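# Move sponge-filled tote from floor to desk

## Task

Lift the tote holding the two yellow sponges off the floor and place it upright on the desk. At the end both sponges must lie fully inside the tote with neither hanging over its rim. The robot must not tip over or finish leaning. The result must stay in place without the robot holding or propping anything.

## Robot and tools

ROBOT. A Hello Robot Stretch 3 with one arm. The base has two drive wheels and can only drive straight or turn in place; it cannot slide sideways. The base measures 0.33 m long by 0.34 m wide and pivots about a point midway between the wheels, 0.05 m behind its front edge. A lift rides up and down a mast, and the arm telescopes out to the robot's RIGHT side, so reaching further forward means driving the base. With the arm pulled in and the wrist folded, a spin in place sweeps a circle of radius 0.28 m. An unfolded, level gripper reaches outside that circle. The head carries head_camera and nav_camera; wrist_camera rides on the gripper.

FRAMES. Base frame: origin on the floor between the drive wheels, x forward, y left, z up. hand_pose is reported in this frame, located where the closed fingertips meet. With all wrist joints at zero, that hand frame has x up, y pointing back along the arm toward the mast, and z toward the robot's rear. The odometry frame is the base frame as it was at the start of the scene.

execute_actions. Argument "actions" is a list holding exactly one action or nothing (empty returns only state and images). An action may contain "base", "joints", or both, plus optional "contact_limits"; all its motions begin at once. "base" takes exactly one key: translate_m is a relative drive in metres from where the base last reported itself, forward positive, range -1 to 1; rotate_rad is a relative turn in radians, counter-clockwise (left) positive, range -3.2 to 3.2. "joints" is a single object keyed by joint name, each value an absolute target: lift_m 0 to 1.1 m (arm height on mast); arm_m 0 to 0.52 m (extension); wrist_yaw_rad -1.345 to 4.42 (0 along the arm, positive swings toward the front, 3.0 folds over the base); wrist_pitch_rad -1.57 to 0.451 (0 level, negative tips fingers down); wrist_roll_rad -2.911 to 2.911 (0 fingers side by side, level); gripper_m -0.089 to 0.179 (larger is wider; actual fingertip gap is smaller by about 0.007 when nearly shut and 0.025 when fully open, and zero below 0.007); head_pan_rad -3.953 to 1.73 (0 forward, positive left, -1.57 looks along the arm); head_tilt_rad -1.53 to 0.419 (0 level, negative down). Tolerances for counting as arrived: lift and arm ±0.004, yaw and roll ±0.02, pitch ±0.05, gripper ±0.004, head ±0.02. "contact_limits" accepts only arm_m, a motor effort percentage 1 to 100; the arm halts (contact_stop) when its effort reaches that value, and the limit also caps its holding force until the next action. Too small a value stops it immediately. Any action runs at most 15 s. "cameras" picks which images come back: a list of head_camera, nav_camera, wrist_camera or all; omitted/null/["all"] gives all, [] gives none. An unknown key, name or out-of-range value rejects the whole call with no motion. Joints or base left out of an action may still be driving toward an earlier target. If a result reports a stop, later motion calls in the same reply are skipped.

wait: seconds from 0 to 10; commands nothing new and returns state and images. zoom_image: camera name and region [x0, y0, x1, y1] in pixels of that camera's latest full image, top-left origin, no larger than 504 by 504. Image sizes: head_camera 896x504, nav_camera 672x504 (fisheye), wrist_camera 644x364. finished_scene: pass the current scene number; it is final and reports success.

RESULTS. base_status and joint_status give how each commanded motion ended: done, off_target (resting short of target, possibly still pushing), contact_stop, time_out, torque_fault. After the last three the old target is dropped and the joint holds where it stopped, except a lift or arm halted by contact goes slack until commanded again (a loaded slack lift can sag). A wrist servo overloaded for several seconds shuts off for 10 s and is limp. on_its_own describes uncommanded joints; "held at" is the held target, not the actual position. joint_positions are readings. motor_effort is percent of maximum, positive toward larger joint values, peak in brackets; readings carry sizeable bias and noise. Positive wheel effort pushes forward. lidar_m: 12 distances in metres, 30-degree sectors starting straight ahead and going counter-clockwise (4th left, 7th behind, 10th right), one plane 0.17 m high, range 0.15 to 12, "-" for nothing; it sees table legs, not tops, misses glass and thin legs, and can be blocked by the robot's own parts when the lift is low. wrist_depth_mm and head_depth_mm: 7x7 grids of median depth in mm (wrist 45 to 1000, head 280 to 4000, head grid matches the sideways image). base_odometry counts wheel turns, so slip looks like travel; heading is left-positive, -3.142 to 3.142. turned_by_wheels and turned_by_imu give the turn since the previous result. base_tilt in degrees, forward and right positive, with a fixed bias up to about 4.

GRIPPER. Command a width below the object's to grasp; lower squeezes harder, but a stall guard eases overly hard squeezes so heavy items may slip (send a new value to re-squeeze). To let go, open at least 0.02 past the contact width. Neither reading nor status proves a grasp; check images or depth.

SPEED. The base is fast (0.30 m/s, 1.9 rad/s) only when stowed: lift_m under 0.30, arm_m under 0.03, wrist_yaw_rad over 2.54. Otherwise 0.10 m/s and 0.63 rad/s.

SAFETY. Fold or unfold the wrist only with lift_m between 0.32 and 0.95, wrist_pitch_rad -0.4 and roll near 0; once folded the lift may go down to 0.25. With yaw below -0.4 keep pitch at -0.5 or lower. Pushing the arm into something rigid with the gripper above roughly 0.45 m can tip the robot before it stops, more so with a raised contact limit or a repeated push. Don't drive while the gripper holds or presses something that won't move, and avoid snagging furniture, especially in reverse. If the base leans, back off in small steps, free the gripper, and lower lift_m to about 0.2 if needed. Avoid dropping the tote or sponges, slamming, or hard shoves; a loose object may occasionally be nudged by the scene itself. The robot keeps holding its last command while you compose replies.

Each tool is called after "Request:" as name([rows], argument=value, ...), one row to a line, values as JSON.

## Session

Request:
execute_actions(actions=[])

Scene clock: 0.00 s.
base_odometry: x=+0.000 y=+0.000 heading=+0.000 (m, m, rad; odometry frame)
turned_by_wheels: +0.000 (rad since the last result)
turned_by_imu: +0.000 (rad since the last result)
base_tilt: forward=+0.0 right=+2.5 (deg)
lidar_m: 2.25 2.07 2.08 2.00 2.35 2.38 1.88 1.51 1.42 2.01 1.44 1.56
head_depth_mm: 1986 2048 2053 2080 2083 1375 2052 / 2116 2283 2285 2321 2342 2359 2082 / 2099 2558 2561 2633 2606 2676 2103 / 2088 2542 2528 2587 2614 2646 2120 / 2098 2331 2345 2370 2396 2396 2116 / 2079 2169 2186 2194 2217 2242 2104 / 1986 2027 2045 2036 2052 2078 2014
base_status: not commanded
joint_positions: lift_m=+0.520 arm_m=+0.001 wrist_yaw_rad=+2.820 wrist_pitch_rad=-0.402 wrist_roll_rad=+0.007 gripper_m=+0.037 head_pan_rad=+0.017 head_tilt_rad=+0.004
joint_status: not commanded
motor_effort: left_wheel=+0 right_wheel=+1 lift_m=+21 arm_m=+0 wrist_yaw_rad=+1 wrist_pitch_rad=+3 wrist_roll_rad=+1 gripper_m=+0 head_pan_rad=+0 head_tilt_rad=+2 (%)
hand_pose: x=+0.0503 y=+0.0685 z=+0.5363 quat_wxyz=(+0.250, +0.708, +0.028, +0.659) (m; base frame)
wrist_depth_mm: - - - - - - - / - - - - - - - / - - - - - - - / - - - - - - - / - 924 920 878 875 884 881 / 743 - 736 751 737 738 742 / 665 - 662 652 646 638 631
pictures: head_camera (sideways: a quarter turn clockwise sets it upright), nav_camera (sideways: a quarter turn counterclockwise sets it upright), wrist_camera
Images, in order (width x height): head_camera 896x504, nav_camera 672x504, wrist_camera 644x364.

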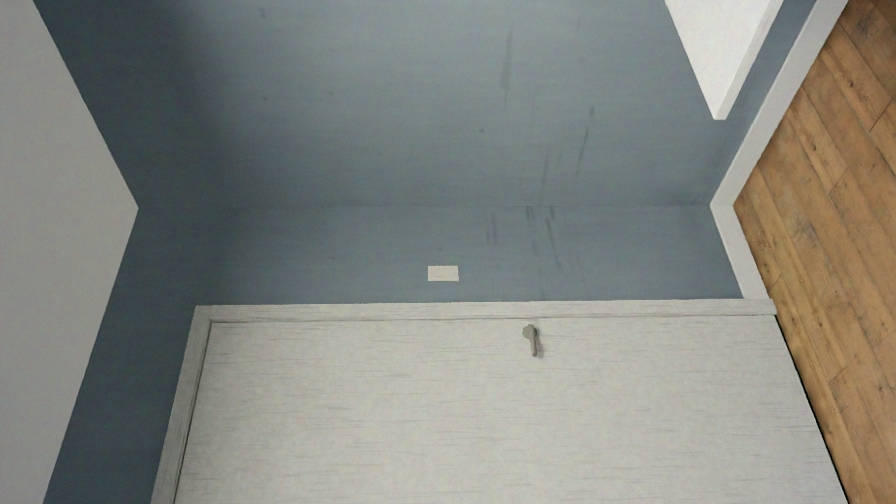

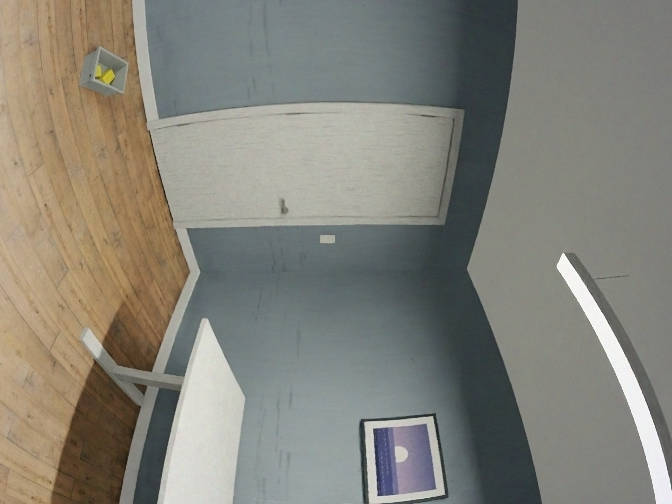

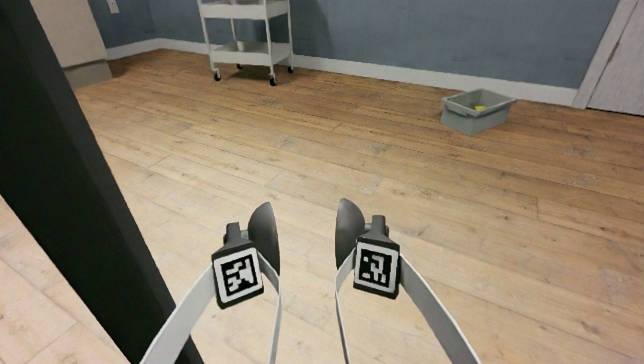

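Request:
execute_actions([
  {"joints":{"head_pan_rad":0.68,"head_tilt_rad":-0.7}},
], cameras=["head_camera","nav_camera"])

Scene clock: 1.57 s.
base_odometry: x=+0.000 y=+0.000 heading=+0.000 (m, m, rad; odometry frame)
turned_by_wheels: +0.000 (rad since the last result)
turned_by_imu: +0.000 (rad since the last result)
base_tilt: forward=+0.1 right=+2.5 (deg)
lidar_m: 2.25 2.07 2.09 2.01 2.36 2.37 1.88 1.51 1.42 2.00 1.44 1.56
head_depth_mm: 1785 2011 2245 1910 1564 1329 1157 / 1796 2021 2272 1904 1569 1336 1161 / 1806 2024 2248 1912 1587 1344 1168 / 1806 2028 2282 1874 1594 1349 1171 / 1803 2032 2317 1930 1588 1350 1175 / 1802 2046 2302 1944 1597 1357 1176 / 1780 2039 2307 1963 1611 1359 1182
base_status: not commanded
joint_positions: lift_m=+0.520 arm_m=+0.001 wrist_yaw_rad=+2.820 wrist_pitch_rad=-0.402 wrist_roll_rad=+0.007 gripper_m=+0.037 head_pan_rad=+0.673 head_tilt_rad=-0.691
joint_status: all done
motor_effort: left_wheel=+0(0) right_wheel=+1(0) lift_m=+20(21) arm_m=-1(1) wrist_yaw_rad=+0(0) wrist_pitch_rad=+3(3) wrist_roll_rad=+0(0) gripper_m=+0(0) head_pan_rad=+3(50) head_tilt_rad=-5(44) (%)
hand_pose: x=+0.0503 y=+0.0685 z=+0.5363 quat_wxyz=(+0.250, +0.708, +0.028, +0.659) (m; base frame)
wrist_depth_mm: - - - - - - - / - - - - - - - / - - - - - - - / - - - - - - - / - 918 891 888 886 877 860 / 754 - 744 739 729 735 731 / 648 - 648 653 641 636 618
pictures: head_camera (sideways: a quarter turn clockwise sets it upright), nav_camera (sideways: a quarter turn counterclockwise sets it upright)
camera_calibration (this result's frames):
head_camera: T_world_to_cam=[[-0.528272, -0.414032, -0.741287, 0.993151], [-0.64032, 0.767613, 0.0275834, -0.0306153], [0.557601, 0.489232, -0.670621, 0.827139], [0, 0, 0, 1]] pos_world=[0.0438373, 0.0300338, 1.29175]
nav_camera: T_world_to_cam=[[0.497173, 0.393921, 0.773075, -0.966801], [0.620483, -0.78422, 0.000561354, 0.0408318], [0.606482, 0.479401, -0.634314, 0.782189], [0, 0, 0, 1]] pos_world=[-0.0190523, 0.0378825, 1.24354]
Images, in order (width x height): head_camera 896x504, nav_camera 672x504.

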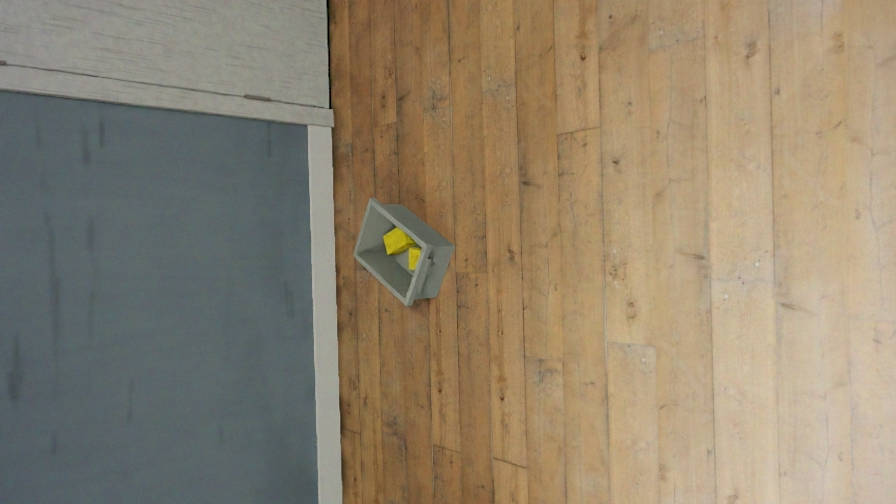

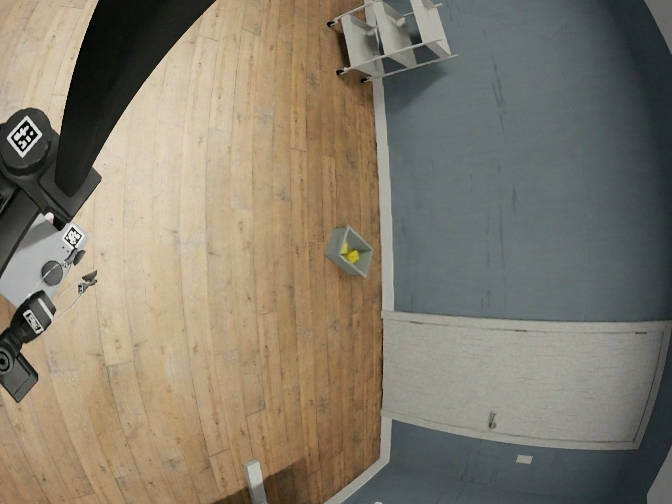

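Request:
execute_actions([
  {"base":{"rotate_rad":0.855},"joints":{"lift_m":0.28,"head_pan_rad":-0.7,"head_tilt_rad":-1.1}},
], cameras=[])

Request:
execute_actions([
  {"base":{"translate_m":1.0}},
], cameras=[])

Request:
execute_actions([
  {"base":{"rotate_rad":0.925},"joints":{"lift_m":0.5,"head_pan_rad":-1.4}},
], cameras=[])

Request:
execute_actions([
  {"base":{"translate_m":0.1},"joints":{"wrist_yaw_rad":0,"gripper_m":0.12}},
], cameras=[])

Request:
execute_actions([
  {"joints":{"wrist_pitch_rad":-1.57,"arm_m":0.2}},
])

Scene clock: 5.03 s.
base_odometry: x=+0.000 y=+0.000 heading=+0.855 (m, m, rad; odometry frame)
turned_by_wheels: +0.855 (rad since the last result)
turned_by_imu: +0.864 (rad since the last result)
base_tilt: forward=+0.1 right=+2.4 (deg)
lidar_m: 2.07 2.00 2.37 2.36 2.10 1.50 1.42 1.89 1.44 1.82 1.56 2.08
head_depth_mm: 1924 1713 1531 1399 1276 1178 1089 / 1940 1711 1539 1399 1287 1209 - / 1932 1718 1546 1405 1297 1222 - / 1959 1728 1560 1410 1296 1200 - / 1956 1743 1560 1418 1303 1203 1122 / 1955 1734 1573 1421 1299 1207 1118 / 1944 1754 1574 1436 1311 1208 1117
base_status: done
joint_positions: lift_m=+0.280 arm_m=+0.001 wrist_yaw_rad=+2.820 wrist_pitch_rad=-0.402 wrist_roll_rad=+0.007 gripper_m=+0.037 head_pan_rad=-0.693 head_tilt_rad=-1.086
joint_status: all done
motor_effort: left_wheel=-5(11) right_wheel=+6(11) lift_m=+15(19) arm_m=-1(0) wrist_yaw_rad=+0(0) wrist_pitch_rad=+4(3) wrist_roll_rad=+0(0) gripper_m=+0(0) head_pan_rad=-4(51) head_tilt_rad=-8(37) (%)
hand_pose: x=+0.0502 y=+0.0684 z=+0.2966 quat_wxyz=(+0.251, +0.708, +0.028, +0.659) (m; base frame)
wrist_depth_mm: - - - - - - - / - - - - - - - / - 922 926 908 907 880 852 / - 727 707 700 693 692 669 / - 580 590 562 574 558 554 / 475 - - 477 482 474 468 / 432 - - 414 413 409 410
pictures: none
No camera images: the call's "cameras" was empty. Leave "cameras" out to get every camera's image.

Scene clock: 10.13 s.
base_odometry: x=+0.657 y=+0.754 heading=+0.855 (m, m, rad; odometry frame)
turned_by_wheels: +0.000 (rad since the last result)
turned_by_imu: +0.001 (rad since the last result)
base_tilt: forward=+0.1 right=+2.4 (deg)
lidar_m: 1.08 1.20 1.21 2.17 2.41 2.42 2.42 2.11 1.56 1.99 1.30 1.09
head_depth_mm: 1541 1696 1535 1397 1281 1191 1090 / 1431 1684 1536 1405 1288 1209 - / 1327 1634 1548 1416 1297 1224 - / 1240 1530 1548 1394 1298 1197 - / 1179 1431 1563 1376 1303 1200 1128 / 1108 1328 1521 1420 1306 1204 1121 / 1049 1242 1490 1430 1314 1212 1124
base_status: done
joint_positions: lift_m=+0.280 arm_m=+0.001 wrist_yaw_rad=+2.820 wrist_pitch_rad=-0.402 wrist_roll_rad=+0.007 gripper_m=+0.037 head_pan_rad=-0.694 head_tilt_rad=-1.087
joint_status: not commanded
motor_effort: left_wheel=-5(12) right_wheel=+6(14) lift_m=+15(15) arm_m=+0(0) wrist_yaw_rad=+0(0) wrist_pitch_rad=+4(4) wrist_roll_rad=+0(0) gripper_m=+0(0) head_pan_rad=-5(4) head_tilt_rad=-8(8) (%)
hand_pose: x=+0.0502 y=+0.0684 z=+0.2965 quat_wxyz=(+0.251, +0.708, +0.028, +0.659) (m; base frame)
wrist_depth_mm: - - - - - - 956 / - - - - - - 940 / - 940 948 928 895 865 870 / - 698 718 693 689 696 682 / - 589 596 568 560 547 559 / 472 - - 470 472 466 468 / 432 - - 414 412 408 407
pictures: none
No camera images: the call's "cameras" was empty. Leave "cameras" out to get every camera's image.

Scene clock: 12.97 s.
base_odometry: x=+0.657 y=+0.754 heading=+1.779 (m, m, rad; odometry frame)
turned_by_wheels: +0.925 (rad since the last result)
turned_by_imu: +0.935 (rad since the last result)
base_tilt: forward=+0.1 right=+2.5 (deg)
lidar_m: 1.21 2.17 2.30 2.76 2.42 2.11 2.04 1.56 1.44 1.11 1.08 1.14
head_depth_mm: 1256 1592 1538 1402 1279 1174 1113 / 1225 1503 1530 1400 1305 - - / 1179 1466 1548 1405 1312 - - / 1144 1406 1559 1371 1306 1205 1125 / 1105 1345 1540 1418 1302 1198 1122 / 1069 1294 1529 1419 1306 1202 1121 / 1033 1240 1512 1435 1312 1209 1124
base_status: done
joint_positions: lift_m=+0.500 arm_m=+0.001 wrist_yaw_rad=+2.820 wrist_pitch_rad=-0.403 wrist_roll_rad=+0.007 gripper_m=+0.037 head_pan_rad=-1.393 head_tilt_rad=-1.087
joint_status: all done
motor_effort: left_wheel=-5(14) right_wheel=+5(12) lift_m=+25(27) arm_m=-1(1) wrist_yaw_rad=+0(1) wrist_pitch_rad=+4(4) wrist_roll_rad=+0(0) gripper_m=+0(0) head_pan_rad=-5(50) head_tilt_rad=-8(8) (%)
hand_pose: x=+0.0502 y=+0.0683 z=+0.5158 quat_wxyz=(+0.251, +0.708, +0.028, +0.659) (m; base frame)
wrist_depth_mm: - - - - - - - / - - - - - - - / - - - - - - - / - - - - - - - / - 875 922 854 836 834 860 / 714 - 713 727 714 716 718 / 632 - 631 624 621 616 622
pictures: none
No camera images: the call's "cameras" was empty. Leave "cameras" out to get every camera's image.

Scene clock: 15.40 s.
base_odometry: x=+0.636 y=+0.852 heading=+1.779 (m, m, rad; odometry frame)
turned_by_wheels: +0.000 (rad since the last result)
turned_by_imu: -0.001 (rad since the last result)
base_tilt: forward=+0.1 right=+2.4 (deg)
lidar_m: 1.11 2.08 2.21 2.82 2.49 2.20 2.13 1.65 1.37 1.06 1.04 1.09
head_depth_mm: 1199 1513 1524 1395 1283 1183 1113 / 1181 1470 1539 1407 1295 - - / 1127 1412 1538 1379 - - - / 1098 1340 1535 1411 1296 1206 1123 / 1057 1289 1521 1420 1299 1201 1119 / 1019 1234 1503 1425 1308 1210 1118 / 989 1188 1460 1432 1303 1208 1120
base_status: done
joint_positions: lift_m=+0.500 arm_m=+0.001 wrist_yaw_rad=+0.002 wrist_pitch_rad=-0.403 wrist_roll_rad=+0.007 gripper_m=+0.120 head_pan_rad=-1.393 head_tilt_rad=-1.087
joint_status: all done
motor_effort: left_wheel=-5(5) right_wheel=+5(13) lift_m=+25(26) arm_m=+0(0) wrist_yaw_rad=-1(2) wrist_pitch_rad=+4(3) wrist_roll_rad=+0(0) gripper_m=+1(81) head_pan_rad=-6(5) head_tilt_rad=-8(7) (%)
hand_pose: x=-0.0210 y=-0.3726 z=+0.5158 quat_wxyz=(+0.691, +0.142, -0.695, -0.141) (m; base frame)
wrist_depth_mm: 557 631 714 820 955 - - / 615 664 769 881 - - - / 647 714 833 - - - - / 708 790 918 - - - - / 740 817 860 838 889 839 826 / 736 - 698 680 692 743 697 / 637 616 617 623 639 616 622
pictures: none
No camera images: the call's "cameras" was empty. Leave "cameras" out to get every camera's image.

Scene clock: 18.10 s.
base_odometry: x=+0.636 y=+0.852 heading=+1.779 (m, m, rad; odometry frame)
turned_by_wheels: +0.000 (rad since the last result)
turned_by_imu: -0.001 (rad since the last result)
base_tilt: forward=+0.1 right=+2.5 (deg)
lidar_m: 1.11 2.08 2.21 2.80 2.48 2.21 2.13 1.65 1.37 1.06 1.04 1.10
head_depth_mm: 1202 1510 1530 1402 1277 1181 1111 / 1176 1474 1537 - 1289 - - / 1135 1410 1544 1387 1289 - - / 1100 1343 1534 1402 1293 1209 1124 / 1058 1285 1519 1417 1302 1199 1111 / 1021 1235 1504 1431 1301 1209 1123 / 984 1186 1461 1426 1310 1207 1122
base_status: not commanded
joint_positions: lift_m=+0.500 arm_m=+0.200 wrist_yaw_rad=+0.000 wrist_pitch_rad=-1.560 wrist_roll_rad=+0.007 gripper_m=+0.120 head_pan_rad=-1.393 head_tilt_rad=-1.087
joint_status: all done
joint sent to its limit — the command would take wrist_pitch_rad past its lower limit, so that joint was sent only as far as its limit.
motor_effort: left_wheel=-5(5) right_wheel=+5(5) lift_m=+26(25) arm_m=+3(3) wrist_yaw_rad=+0(2) wrist_pitch_rad=-2(4) wrist_roll_rad=+0(0) gripper_m=+0(0) head_pan_rad=-4(4) head_tilt_rad=-8(8) (%)
hand_pose: x=-0.0216 y=-0.3234 z=+0.3819 quat_wxyz=(+0.501, +0.496, -0.504, -0.499) (m; base frame)
wrist_depth_mm: 465 472 432 479 493 512 499 / 485 488 498 504 512 515 526 / 488 505 507 518 517 537 544 / 508 519 526 527 542 553 556 / 533 533 547 556 554 575 577 / 539 - 562 - - 592 609 / 562 587 582 - - 629 629
pictures: head_camera (sideways: a quarter turn clockwise sets it upright), nav_camera (sideways: a quarter turn counterclockwise sets it upright), wrist_camera
camera_calibration (this result's frames):
head_camera: T_world_to_cam=[[-0.154682, 0.891958, -0.424834, 0.578581], [0.981859, 0.186518, 0.0341103, -0.0489918], [0.109664, -0.411851, -0.904629, 1.13411], [0, 0, 0, 1]] pos_world=[0.0132273, -0.0398477, 1.27342]
nav_camera: T_world_to_cam=[[0.154435, -0.869924, 0.468383, -0.567711], [-0.984773, -0.173836, 0.0018355, 0.0489657], [0.079825, -0.461534, -0.883524, 1.10945], [0, 0, 0, 1]] pos_world=[0.0473328, 0.026696, 1.24604]
wrist_camera: T_world_to_cam=[[-0.996703, 0.040621, 0.0702312, -0.0444819], [0.0530199, 0.981335, 0.18485, 0.278159], [-0.0614116, 0.187965, -0.980254, 0.594573], [0, 0, 0, 1]] pos_world=[-0.0225696, -0.38292, 0.534539]
Images, in order (width x height): head_camera 896x504, nav_camera 672x504, wrist_camera 644x364.

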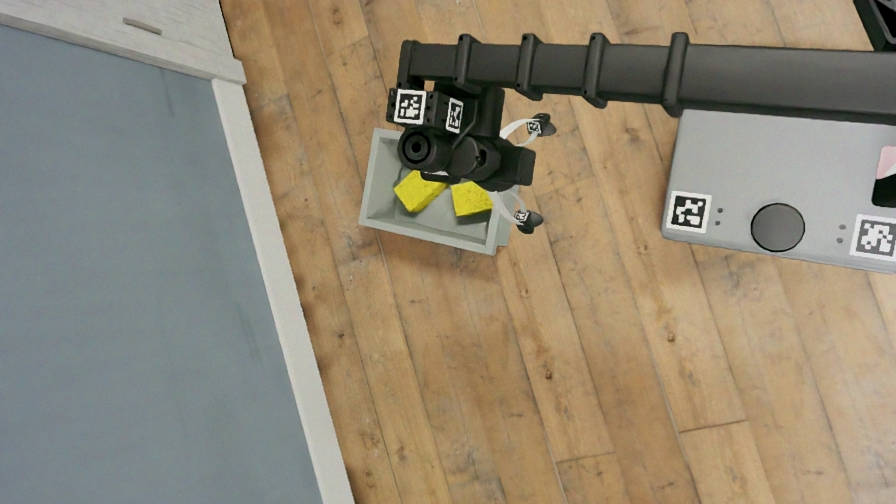

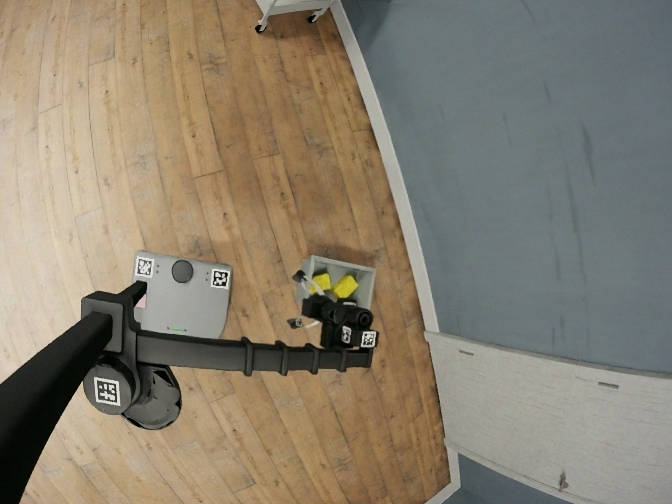

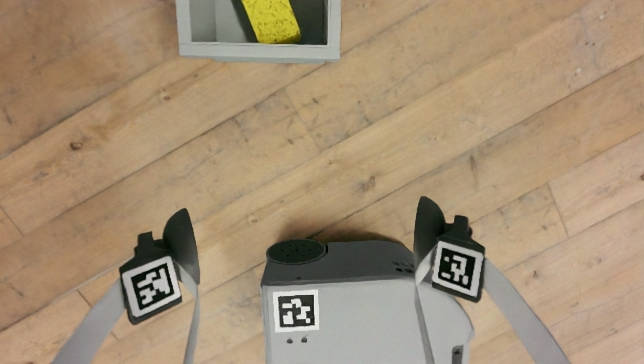

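Request:
execute_actions([
  {"base":{"translate_m":-0.04},"joints":{"arm_m":0.485,"lift_m":0.33,"gripper_m":0.1}},
])

Scene clock: 22.87 s.
base_odometry: x=+0.644 y=+0.813 heading=+1.779 (m, m, rad; odometry frame)
turned_by_wheels: +0.000 (rad since the last result)
turned_by_imu: -0.001 (rad since the last result)
base_tilt: forward=+0.0 right=+2.5 (deg)
lidar_m: 1.15 2.12 2.25 2.79 2.45 2.17 2.09 1.61 1.39 1.08 1.05 1.11
head_depth_mm: 1224 1550 1528 1397 1283 1182 1121 / 1199 1490 - 1403 1289 - - / 1152 1433 1564 1381 1292 - - / 1115 1374 1547 1387 1299 1208 1119 / 1077 1305 1544 1422 1297 1204 1119 / 1039 1256 1512 1428 1310 1207 1115 / 1006 1207 1483 1430 1315 1216 1119
base_status: done
joint_positions: lift_m=+0.330 arm_m=+0.485 wrist_yaw_rad=+0.000 wrist_pitch_rad=-1.561 wrist_roll_rad=+0.007 gripper_m=+0.100 head_pan_rad=-1.393 head_tilt_rad=-1.087
joint_status: all done
motor_effort: left_wheel=-4(11) right_wheel=+6(8) lift_m=+15(24) arm_m=+3(3) wrist_yaw_rad=+0(0) wrist_pitch_rad=-2(2) wrist_roll_rad=+0(0) gripper_m=+0(74) head_pan_rad=-4(4) head_tilt_rad=-8(8) (%)
hand_pose: x=-0.0216 y=-0.6080 z=+0.2126 quat_wxyz=(+0.501, +0.496, -0.504, -0.500) (m; base frame)
wrist_depth_mm: 219 254 248 281 342 345 350 / 233 296 316 343 350 355 361 / 338 308 305 351 355 370 378 / 346 303 355 366 374 376 388 / 361 297 327 380 386 395 401 / 376 266 337 390 405 412 416 / 388 287 290 407 416 422 434
pictures: head_camera (sideways: a quarter turn clockwise sets it upright), nav_camera (sideways: a quarter turn counterclockwise sets it upright), wrist_camera
camera_calibration (this result's frames):
head_camera: T_world_to_cam=[[-0.154617, 0.89197, -0.424834, 0.578581], [0.981873, 0.186448, 0.0341103, -0.0489919], [0.109635, -0.411859, -0.904628, 1.13411], [0, 0, 0, 1]] pos_world=[0.0132245, -0.0398483, 1.27342]
nav_camera: T_world_to_cam=[[0.154373, -0.869935, 0.468383, -0.56771], [-0.984785, -0.173765, 0.0018355, 0.0489658], [0.0797918, -0.46154, -0.883524, 1.10945], [0, 0, 0, 1]] pos_world=[0.0473347, 0.026693, 1.24604]
wrist_camera: T_world_to_cam=[[-0.99669, 0.0408471, 0.0702843, -0.0208901], [0.053332, 0.981079, 0.186119, 0.588402], [-0.061352, 0.189251, -0.98001, 0.482785], [0, 0, 0, 1]] pos_world=[-0.0225817, -0.667783, 0.36509]
Images, in order (width x height): head_camera 896x504, nav_camera 672x504, wrist_camera 644x364.

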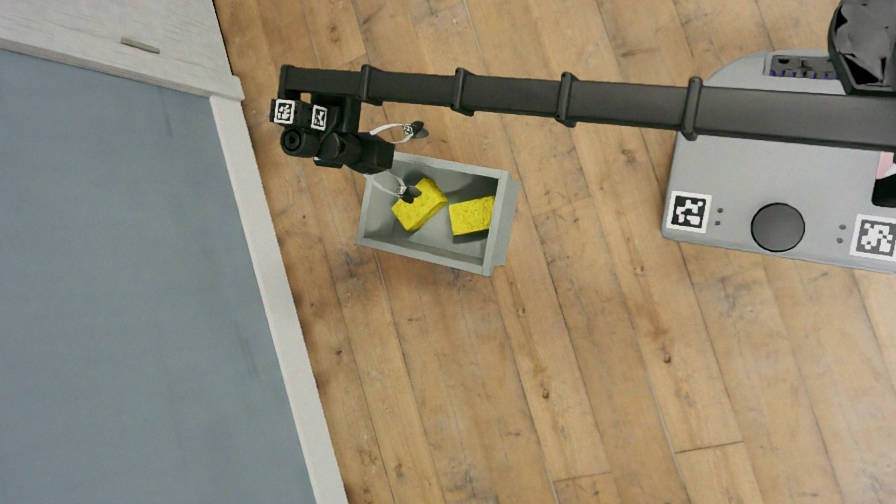

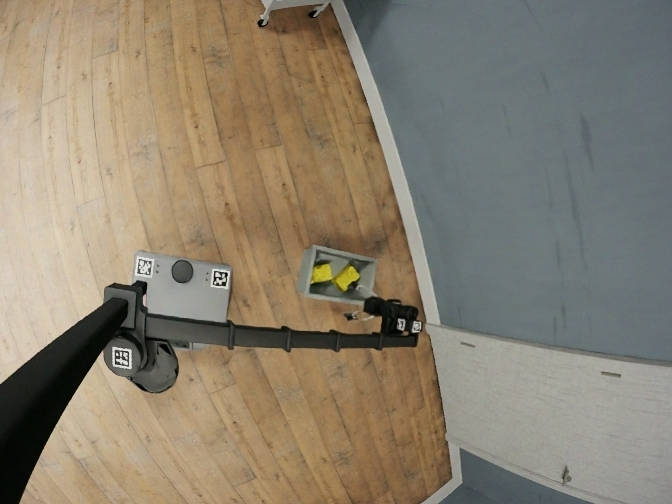

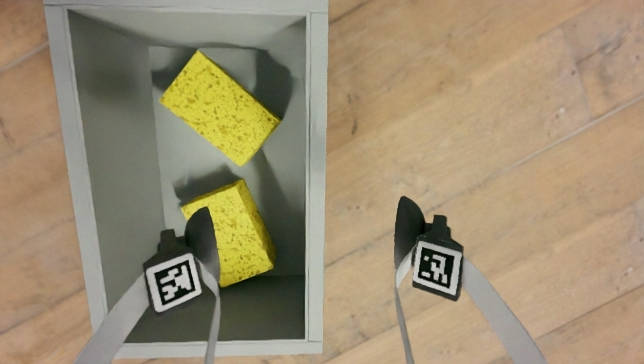

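Request:
execute_actions([
  {"joints":{"lift_m":0.21,"gripper_m":0.075}},
])

Scene clock: 24.97 s.
base_odometry: x=+0.644 y=+0.813 heading=+1.779 (m, m, rad; odometry frame)
turned_by_wheels: +0.000 (rad since the last result)
turned_by_imu: +0.000 (rad since the last result)
base_tilt: forward=+0.1 right=+2.4 (deg)
lidar_m: 1.15 2.12 2.24 2.80 2.44 2.17 2.10 1.62 1.39 1.08 1.05 1.12
head_depth_mm: 1226 1539 1529 1397 1278 1182 1122 / 1197 1486 1566 1394 1293 - - / 1154 1434 1554 1380 1292 - - / 1112 1368 1551 1389 1291 1207 1123 / 1075 1311 1530 1420 1306 1202 1115 / 1038 1257 1515 1430 1305 1210 1118 / 1004 1210 1486 1444 1307 1205 1120
base_status: not commanded
joint_positions: lift_m=+0.210 arm_m=+0.485 wrist_yaw_rad=+0.000 wrist_pitch_rad=-1.561 wrist_roll_rad=+0.007 gripper_m=+0.075 head_pan_rad=-1.393 head_tilt_rad=-1.087
joint_status: all done
motor_effort: left_wheel=-4(4) right_wheel=+6(6) lift_m=+15(15) arm_m=+3(3) wrist_yaw_rad=+0(0) wrist_pitch_rad=-2(2) wrist_roll_rad=+0(0) gripper_m=+0(79) head_pan_rad=-3(4) head_tilt_rad=-8(8) (%)
hand_pose: x=-0.0216 y=-0.6080 z=+0.0926 quat_wxyz=(+0.501, +0.496, -0.504, -0.500) (m; base frame)
wrist_depth_mm: 207 187 218 117 229 232 235 / 198 183 224 120 234 239 244 / 208 188 191 234 245 249 252 / 209 239 240 241 253 257 259 / 208 243 251 250 261 265 271 / 208 228 255 259 273 276 281 / 214 248 220 265 284 286 294
pictures: head_camera (sideways: a quarter turn clockwise sets it upright), nav_camera (sideways: a quarter turn counterclockwise sets it upright), wrist_camera
camera_calibration (this result's frames):
head_camera: T_world_to_cam=[[-0.154617, 0.89197, -0.424834, 0.578581], [0.981873, 0.186448, 0.0341103, -0.0489919], [0.109635, -0.411859, -0.904629, 1.13411], [0, 0, 0, 1]] pos_world=[0.0132245, -0.0398483, 1.27342]
nav_camera: T_world_to_cam=[[0.154373, -0.869935, 0.468383, -0.56771], [-0.984785, -0.173765, 0.0018355, 0.0489658], [0.0797917, -0.46154, -0.883524, 1.10945], [0, 0, 0, 1]] pos_world=[0.0473347, 0.026693, 1.24604]
wrist_camera: T_world_to_cam=[[-0.99669, 0.0408475, 0.0702843, -0.0124563], [0.0533323, 0.981079, 0.186119, 0.610739], [-0.061352, 0.189251, -0.98001, 0.365195], [0, 0, 0, 1]] pos_world=[-0.0225817, -0.667788, 0.2451]
Images, in order (width x height): head_camera 896x504, nav_camera 672x504, wrist_camera 644x364.

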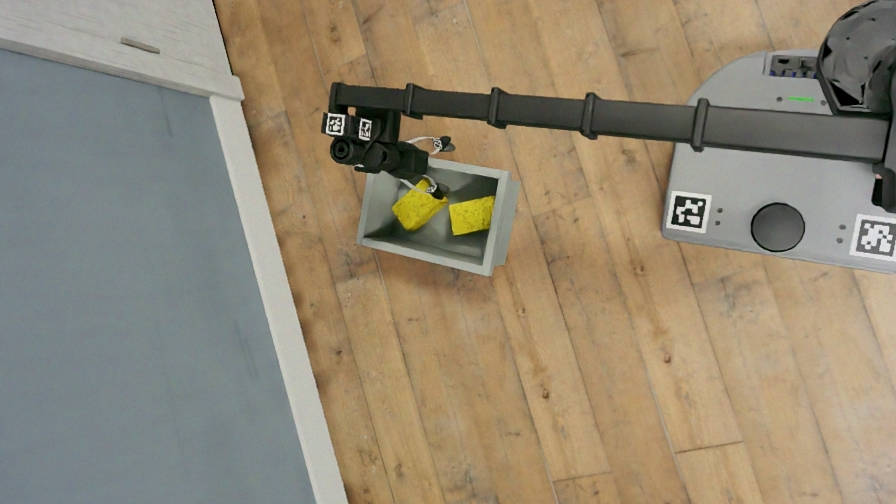

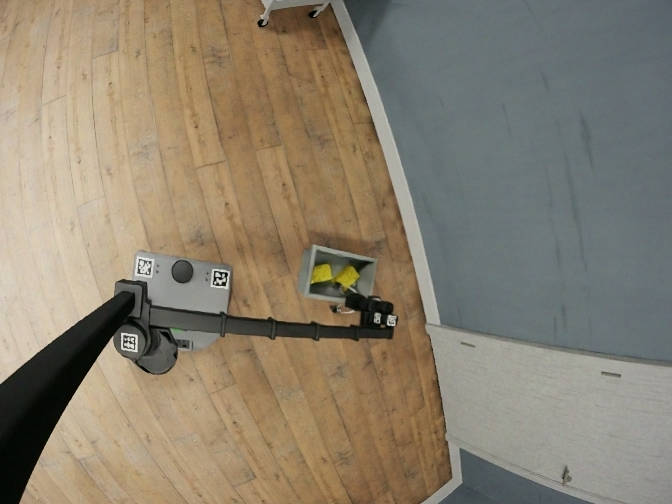

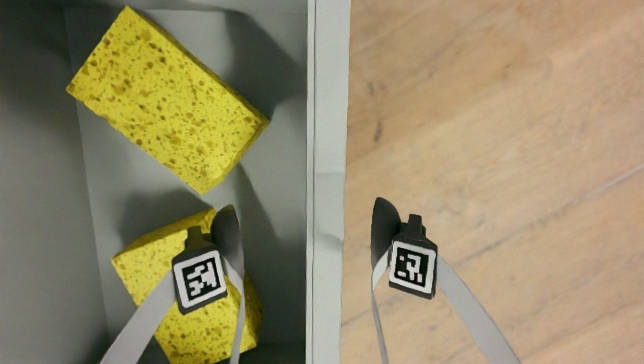

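Request:
execute_actions([
  {"joints":{"lift_m":0.2,"gripper_m":-0.04}},
], cameras=["wrist_camera"])

Request:
execute_actions([
  {"joints":{"lift_m":0.3,"head_pan_rad":-1.7}},
])

Scene clock: 26.73 s.
base_odometry: x=+0.644 y=+0.813 heading=+1.779 (m, m, rad; odometry frame)
turned_by_wheels: +0.000 (rad since the last result)
turned_by_imu: -0.001 (rad since the last result)
base_tilt: forward=+0.1 right=+2.5 (deg)
lidar_m: 1.15 2.12 2.24 2.79 2.45 2.17 2.10 1.62 1.39 1.08 1.06 1.11
head_depth_mm: 1230 1537 1528 1391 1284 1184 1116 / 1193 1488 1554 1406 1300 - - / 1156 1443 1558 1382 1290 - - / 1112 1365 1558 1383 1299 1200 1123 / 1071 1311 1529 1420 1300 1202 1114 / 1038 1259 1515 1419 1314 1205 1116 / 1003 1210 1490 1433 1313 1207 1120
base_status: not commanded
joint_positions: lift_m=+0.200 arm_m=+0.485 wrist_yaw_rad=+0.000 wrist_pitch_rad=-1.561 wrist_roll_rad=+0.007 gripper_m=-0.039 head_pan_rad=-1.393 head_tilt_rad=-1.087
joint_status: all done
motor_effort: left_wheel=-8(8) right_wheel=+10(12) lift_m=+15(15) arm_m=+3(3) wrist_yaw_rad=+1(0) wrist_pitch_rad=-2(2) wrist_roll_rad=+0(0) gripper_m=-22(97) head_pan_rad=-4(4) head_tilt_rad=-8(8) (%)
hand_pose: x=-0.0216 y=-0.6080 z=+0.0825 quat_wxyz=(+0.501, +0.496, -0.504, -0.500) (m; base frame)
wrist_depth_mm: 203 189 210 106 219 221 225 / 172 172 214 218 225 231 233 / 207 178 183 225 234 238 243 / 219 225 232 232 242 246 251 / 220 231 237 121 250 255 259 / 218 197 218 127 260 266 270 / 219 208 216 260 272 275 281
pictures: wrist_camera
camera_calibration (this result's frames):
wrist_camera: T_world_to_cam=[[-0.996662, 0.0415357, 0.0702786, -0.0113325], [0.054009, 0.981041, 0.186123, 0.612596], [-0.0612154, 0.189298, -0.98001, 0.355409], [0, 0, 0, 1]] pos_world=[-0.0226238, -0.66779, 0.235082]
Images, in order (width x height): wrist_camera 644x364.

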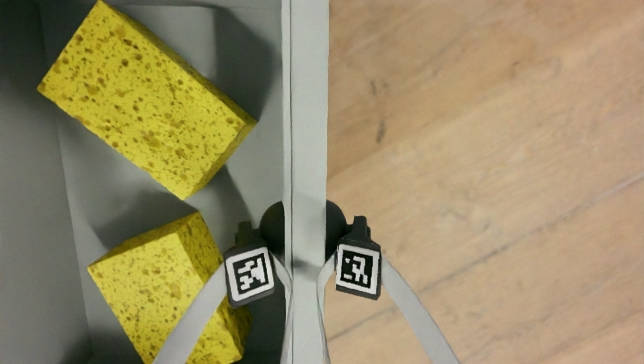

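Scene clock: 28.47 s.
base_odometry: x=+0.644 y=+0.813 heading=+1.779 (m, m, rad; odometry frame)
turned_by_wheels: +0.000 (rad since the last result)
turned_by_imu: +0.000 (rad since the last result)
base_tilt: forward=+0.1 right=+2.5 (deg)
lidar_m: 1.15 2.12 2.24 2.79 2.44 2.16 2.09 1.62 1.40 0.46 1.05 1.11
head_depth_mm: 1651 1712 1535 1394 1286 1190 - / 1494 1699 1540 1396 1291 - - / 1374 1657 1555 1406 1280 - - / 1268 1562 1630 1319 1291 1204 1102 / 1195 1431 1566 1347 1299 1203 1119 / 1107 1324 1531 1419 1305 1208 1119 / 1039 1220 1471 1433 1319 1209 1118
base_status: not commanded
joint_positions: lift_m=+0.300 arm_m=+0.485 wrist_yaw_rad=+0.000 wrist_pitch_rad=-1.561 wrist_roll_rad=+0.007 gripper_m=-0.037 head_pan_rad=-1.693 head_tilt_rad=-1.087
joint_status: all done
motor_effort: left_wheel=-5(7) right_wheel=+5(10) lift_m=+28(29) arm_m=+3(3) wrist_yaw_rad=+0(1) wrist_pitch_rad=-3(3) wrist_roll_rad=+0(0) gripper_m=-19(22) head_pan_rad=-3(35) head_tilt_rad=-8(8) (%)
hand_pose: x=-0.0216 y=-0.6081 z=+0.1818 quat_wxyz=(+0.501, +0.496, -0.504, -0.500) (m; base frame)
wrist_depth_mm: 194 216 230 115 307 320 319 / 198 228 208 117 321 326 328 / 198 238 210 120 332 336 343 / 199 251 270 185 343 347 355 / 205 252 242 126 354 359 367 / 205 252 242 135 367 376 378 / 215 252 246 147 381 384 403
pictures: head_camera (sideways: a quarter turn clockwise sets it upright), nav_camera (sideways: a quarter turn counterclockwise sets it upright), wrist_camera
camera_calibration (this result's frames):
head_camera: T_world_to_cam=[[0.115624, 0.897857, -0.424834, 0.576932], [0.99315, -0.111755, 0.0341103, -0.0490607], [-0.0168513, -0.425868, -0.904629, 1.13488], [0, 0, 0, 1]] pos_world=[0.00114193, -0.0401753, 1.27342]
nav_camera: T_world_to_cam=[[-0.109352, -0.876732, 0.468383, -0.566101], [-0.992189, 0.124733, 0.0018355, 0.0490109], [-0.060032, -0.464524, -0.883524, 1.1103], [0, 0, 0, 1]] pos_world=[0.0533775, 0.0133288, 1.24604]
wrist_camera: T_world_to_cam=[[-0.996653, 0.041765, 0.0702687, -0.0181581], [0.0542186, 0.981073, 0.185894, 0.594268], [-0.0611748, 0.189082, -0.980054, 0.452561], [0, 0, 0, 1]] pos_world=[-0.0226323, -0.667833, 0.334339]
Images, in order (width x height): head_camera 896x504, nav_camera 672x504, wrist_camera 644x364.

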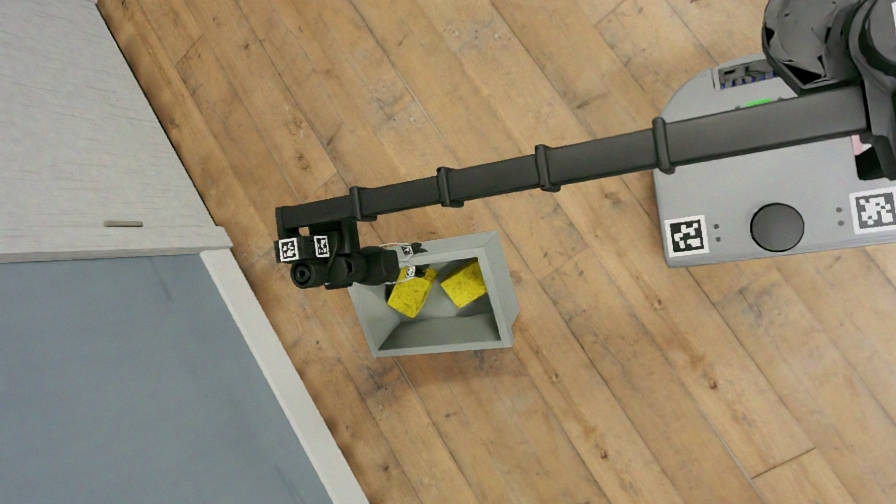

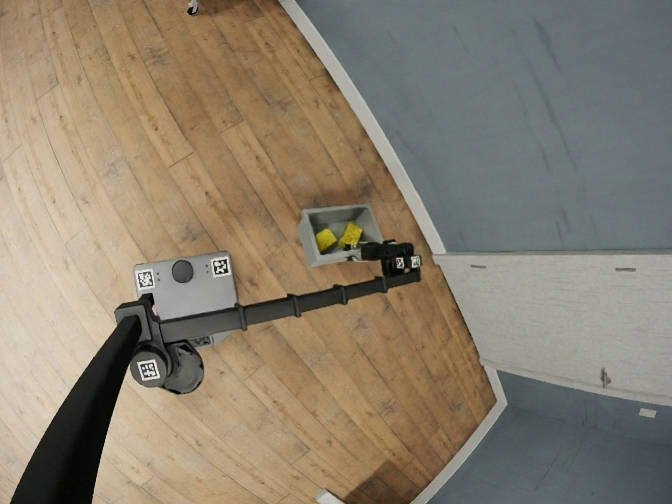

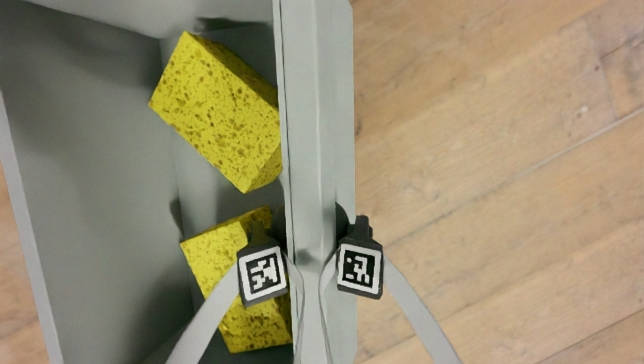

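Request:
execute_actions([
  {"joints":{"gripper_m":-0.075}},
], cameras=[])

Request:
execute_actions([
  {"joints":{"lift_m":0.4,"head_pan_rad":-2.2,"head_tilt_rad":-0.8}},
])

Scene clock: 29.43 s.
base_odometry: x=+0.644 y=+0.813 heading=+1.779 (m, m, rad; odometry frame)
turned_by_wheels: +0.000 (rad since the last result)
turned_by_imu: +0.000 (rad since the last result)
base_tilt: forward=+0.0 right=+2.5 (deg)
lidar_m: 1.15 2.11 2.24 2.78 2.45 2.17 2.09 1.61 1.39 0.46 1.06 1.12
head_depth_mm: 1654 1695 1528 1397 1279 1191 - / 1497 1687 1541 1401 1287 - - / 1371 1654 1554 1404 1287 - - / 1267 1564 1615 1308 1298 1206 1108 / 1191 1433 1567 1326 1305 1205 1114 / 1109 1314 1523 1422 1298 1202 1115 / 1041 1222 1457 1429 1312 1209 1124
base_status: not commanded
joint_positions: lift_m=+0.300 arm_m=+0.485 wrist_yaw_rad=+0.000 wrist_pitch_rad=-1.561 wrist_roll_rad=+0.007 gripper_m=-0.074 head_pan_rad=-1.693 head_tilt_rad=-1.087
joint_status: all done
motor_effort: left_wheel=-4(5) right_wheel=+5(5) lift_m=+28(28) arm_m=+2(3) wrist_yaw_rad=+0(0) wrist_pitch_rad=-3(3) wrist_roll_rad=+0(0) gripper_m=-32(100) head_pan_rad=-4(5) head_tilt_rad=-7(8) (%)
hand_pose: x=-0.0216 y=-0.6081 z=+0.1818 quat_wxyz=(+0.501, +0.496, -0.504, -0.500) (m; base frame)
wrist_depth_mm: 194 218 231 113 311 318 321 / 197 228 207 116 321 325 331 / 200 238 207 120 332 338 342 / 201 251 264 136 342 346 351 / 201 250 237 126 351 360 368 / 205 253 236 134 369 371 379 / 205 253 241 143 384 389 393
pictures: none
No camera images: the call's "cameras" was empty. Leave "cameras" out to get every camera's image.

Scene clock: 31.17 s.
base_odometry: x=+0.644 y=+0.813 heading=+1.779 (m, m, rad; odometry frame)
turned_by_wheels: +0.000 (rad since the last result)
turned_by_imu: +0.000 (rad since the last result)
base_tilt: forward=+0.1 right=+2.4 (deg)
lidar_m: 1.15 2.12 2.24 2.78 2.45 2.17 2.10 1.61 1.39 0.47 1.06 1.11
head_depth_mm: 1803 2048 2043 1685 1454 1268 1124 / 1891 2163 2031 1705 1455 1265 1147 / 1980 2286 2057 1709 1462 1278 1173 / 1974 2257 2070 1717 1471 1306 1113 / 1658 1863 1986 1719 1481 1264 1139 / 1425 1579 1751 1732 1480 1127 1142 / 1251 1364 1503 1620 1161 1094 1122
base_status: not commanded
joint_positions: lift_m=+0.400 arm_m=+0.485 wrist_yaw_rad=+0.000 wrist_pitch_rad=-1.561 wrist_roll_rad=+0.007 gripper_m=-0.065 head_pan_rad=-2.193 head_tilt_rad=-0.804
joint_status: all done
on_its_own: gripper_m is held at -0.066, not at your -0.075, by its stall guard, which is still easing
motor_effort: left_wheel=-4(4) right_wheel=+5(5) lift_m=+28(29) arm_m=+3(2) wrist_yaw_rad=+0(1) wrist_pitch_rad=-2(3) wrist_roll_rad=+0(0) gripper_m=-16(32) head_pan_rad=-5(45) head_tilt_rad=+2(25) (%)
hand_pose: x=-0.0216 y=-0.6081 z=+0.2818 quat_wxyz=(+0.501, +0.496, -0.504, -0.500) (m; base frame)
wrist_depth_mm: 193 217 232 113 401 407 414 / 197 227 207 116 413 415 424 / 199 238 208 120 430 433 443 / 198 253 264 136 445 451 457 / 201 252 236 126 455 470 482 / 205 252 241 137 489 484 497 / 206 252 241 143 497 501 515
pictures: head_camera (sideways: a quarter turn clockwise sets it upright), nav_camera (sideways: a quarter turn counterclockwise sets it upright), wrist_camera
camera_calibration (this result's frames):
head_camera: T_world_to_cam=[[0.441639, 0.606742, -0.660923, 0.882506], [0.823373, -0.566711, 0.0299377, -0.0426047], [-0.356387, -0.557407, -0.749857, 0.935765], [0, 0, 0, 1]] pos_world=[-0.0211749, -0.0379958, 1.28623]
nav_camera: T_world_to_cam=[[-0.419421, -0.58202, 0.696662, -0.86162], [-0.810756, 0.585383, 0.00094256, 0.0490662], [-0.408363, -0.564428, -0.717399, 0.896448], [0, 0, 0, 1]] pos_world=[0.0444749, -0.0242231, 1.24332]
wrist_camera: T_world_to_cam=[[-0.996653, 0.041764, 0.0702687, -0.0251856], [0.0542175, 0.981073, 0.185894, 0.575679], [-0.0611751, 0.189082, -0.980054, 0.550565], [0, 0, 0, 1]] pos_world=[-0.0226323, -0.667833, 0.434338]
Images, in order (width x height): head_camera 896x504, nav_camera 672x504, wrist_camera 644x364.

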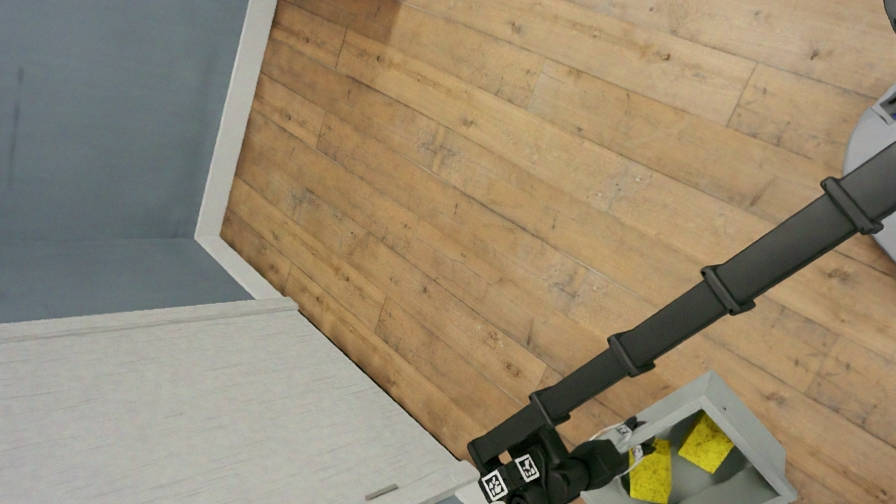

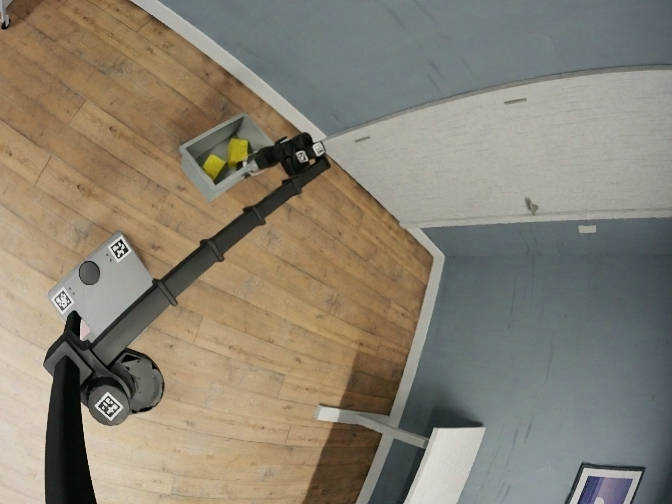

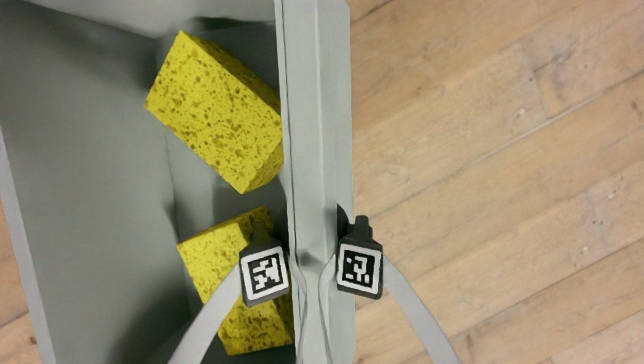

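Request:
execute_actions([
  {"base":{"rotate_rad":-0.23},"joints":{"gripper_m":-0.05,"lift_m":1.05,"arm_m":0.2,"head_pan_rad":-2.6,"head_tilt_rad":-0.7}},
], cameras=[])

Request:
execute_actions([
  {"base":{"translate_m":-0.85}},
])

Scene clock: 38.13 s.
base_odometry: x=+0.644 y=+0.813 heading=+1.549 (m, m, rad; odometry frame)
turned_by_wheels: -0.230 (rad since the last result)
turned_by_imu: -0.234 (rad since the last result)
base_tilt: forward=+0.1 right=+2.5 (deg)
lidar_m: 1.15 1.30 2.13 2.62 2.69 2.46 2.17 1.62 1.82 1.17 1.06 1.06
head_depth_mm: 1830 - - - - 1324 1153 / 1781 - - - 1487 1327 1159 / 1762 - - - 1526 1333 1160 / 1737 - - - 1574 1341 1166 / 1718 - - - 1574 1342 1169 / - - - 1795 1570 1350 1171 / - - - 1875 1589 1353 1174
base_status: done
joint_positions: lift_m=+1.050 arm_m=+0.200 wrist_yaw_rad=+0.000 wrist_pitch_rad=-1.561 wrist_roll_rad=+0.007 gripper_m=-0.044 head_pan_rad=-2.593 head_tilt_rad=-0.704
joint_status: gripper_m off_target (ended at -0.044, target -0.050); the others done
on_its_own: gripper_m is held at -0.044, not at your -0.050, by its stall guard, which is not easing now
motor_effort: left_wheel=+5(13) right_wheel=-4(12) lift_m=+28(30) arm_m=-4(4) wrist_yaw_rad=+0(0) wrist_pitch_rad=-2(3) wrist_roll_rad=+0(0) gripper_m=-21(41) head_pan_rad=-4(40) head_tilt_rad=+2(16) (%)
hand_pose: x=-0.0216 y=-0.3235 z=+0.9318 quat_wxyz=(+0.501, +0.496, -0.504, -0.500) (m; base frame)
wrist_depth_mm: 195 218 232 114 - - - / 198 227 208 115 - - - / 199 238 208 120 - - - / 199 251 263 137 - - - / 205 251 236 126 - - - / 205 253 237 137 - - - / 213 254 240 143 - - -
pictures: none
No camera images: the call's "cameras" was empty. Leave "cameras" out to get every camera's image.

Scene clock: 47.90 s.
base_odometry: x=+0.626 y=-0.037 heading=+1.549 (m, m, rad; odometry frame)
turned_by_wheels: +0.000 (rad since the last result)
turned_by_imu: -0.002 (rad since the last result)
base_tilt: forward=+0.0 right=+2.4 (deg)
lidar_m: 1.96 2.77 2.79 2.11 2.18 2.19 1.32 1.39 0.98 1.71 1.57 1.61
head_depth_mm: 1225 - - - - 1335 1159 / 1204 - - - 1489 1336 1160 / 1192 - - - 1518 1336 1163 / 1161 - - - 1570 1337 1163 / 1148 - - - 1569 1345 1167 / - - - 815 1548 1341 1173 / - - - 820 1512 1354 1168
base_status: done
joint_positions: lift_m=+1.050 arm_m=+0.200 wrist_yaw_rad=+0.000 wrist_pitch_rad=-1.561 wrist_roll_rad=+0.007 gripper_m=-0.044 head_pan_rad=-2.593 head_tilt_rad=-0.704
joint_status: not commanded
on_its_own: gripper_m is held at -0.044, not at your -0.050, by its stall guard, which is not easing now
motor_effort: left_wheel=+5(7) right_wheel=-5(11) lift_m=+28(28) arm_m=-3(4) wrist_yaw_rad=+0(0) wrist_pitch_rad=-2(2) wrist_roll_rad=+0(0) gripper_m=-21(21) head_pan_rad=-4(5) head_tilt_rad=+2(2) (%)
hand_pose: x=-0.0216 y=-0.3235 z=+0.9318 quat_wxyz=(+0.501, +0.496, -0.504, -0.500) (m; base frame)
wrist_depth_mm: 193 218 230 114 - - 360 / 197 226 208 116 - - - / 199 239 207 120 - - - / 201 250 263 136 - - - / 204 251 238 126 - - - / 204 253 239 137 - - - / 213 253 242 143 - - -
pictures: head_camera (sideways: a quarter turn clockwise sets it upright), nav_camera (sideways: a quarter turn counterclockwise sets it upright), wrist_camera
camera_calibration (this result's frames):
head_camera: T_world_to_cam=[[0.584119, 0.350709, -0.731989, 0.974248], [0.54001, -0.841196, 0.0278894, -0.0382132], [-0.605966, -0.411573, -0.680745, 0.847404], [0, 0, 0, 1]] pos_world=[-0.034943, -0.0250543, 1.29107]
nav_camera: T_world_to_cam=[[-0.551144, -0.334834, 0.764282, -0.948944], [-0.518601, 0.855016, 0.00060824, 0.0477192], [-0.653677, -0.396022, -0.644882, 0.803624], [0, 0, 0, 1]] pos_world=[0.0270525, -0.040287, 1.24347]
wrist_camera: T_world_to_cam=[[-0.996655, 0.0417384, 0.0702681, -0.0827533], [0.0541913, 0.981077, 0.185879, 0.17568], [-0.0611801, 0.189065, -0.980057, 1.13379], [0, 0, 0, 1]] pos_world=[-0.0226313, -0.383262, 1.08434]
Images, in order (width x height): head_camera 896x504, nav_camera 672x504, wrist_camera 644x364.

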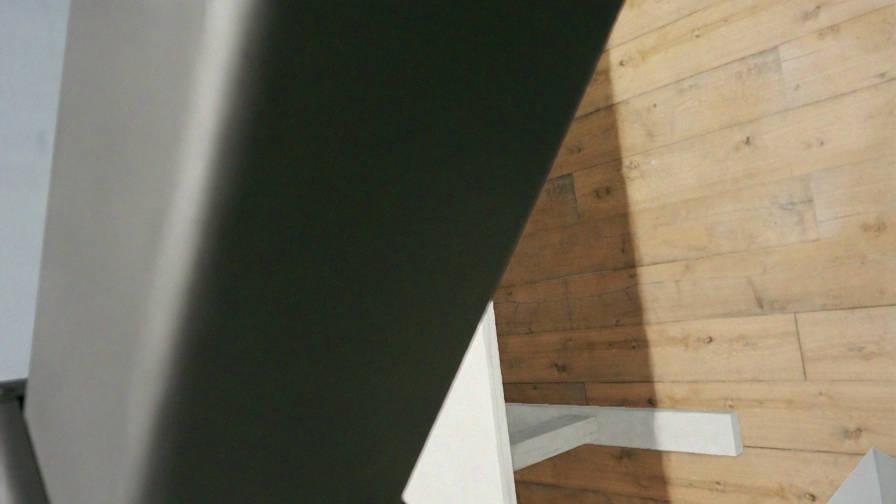

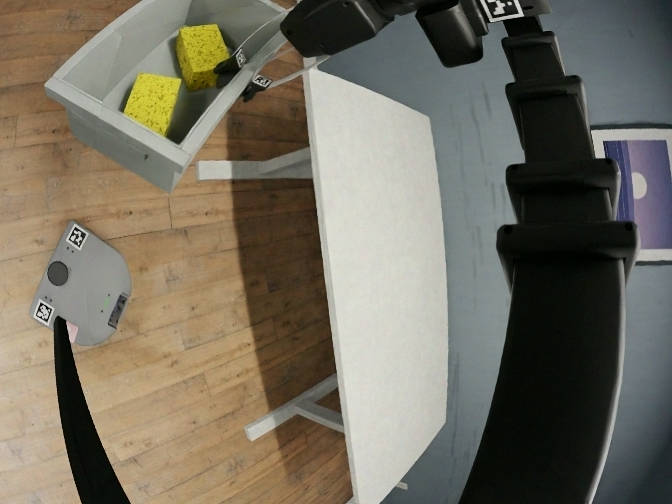

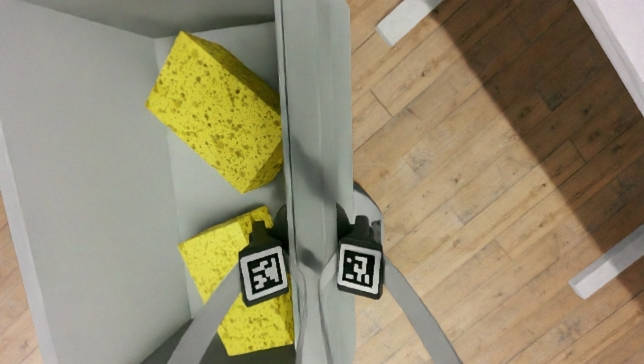

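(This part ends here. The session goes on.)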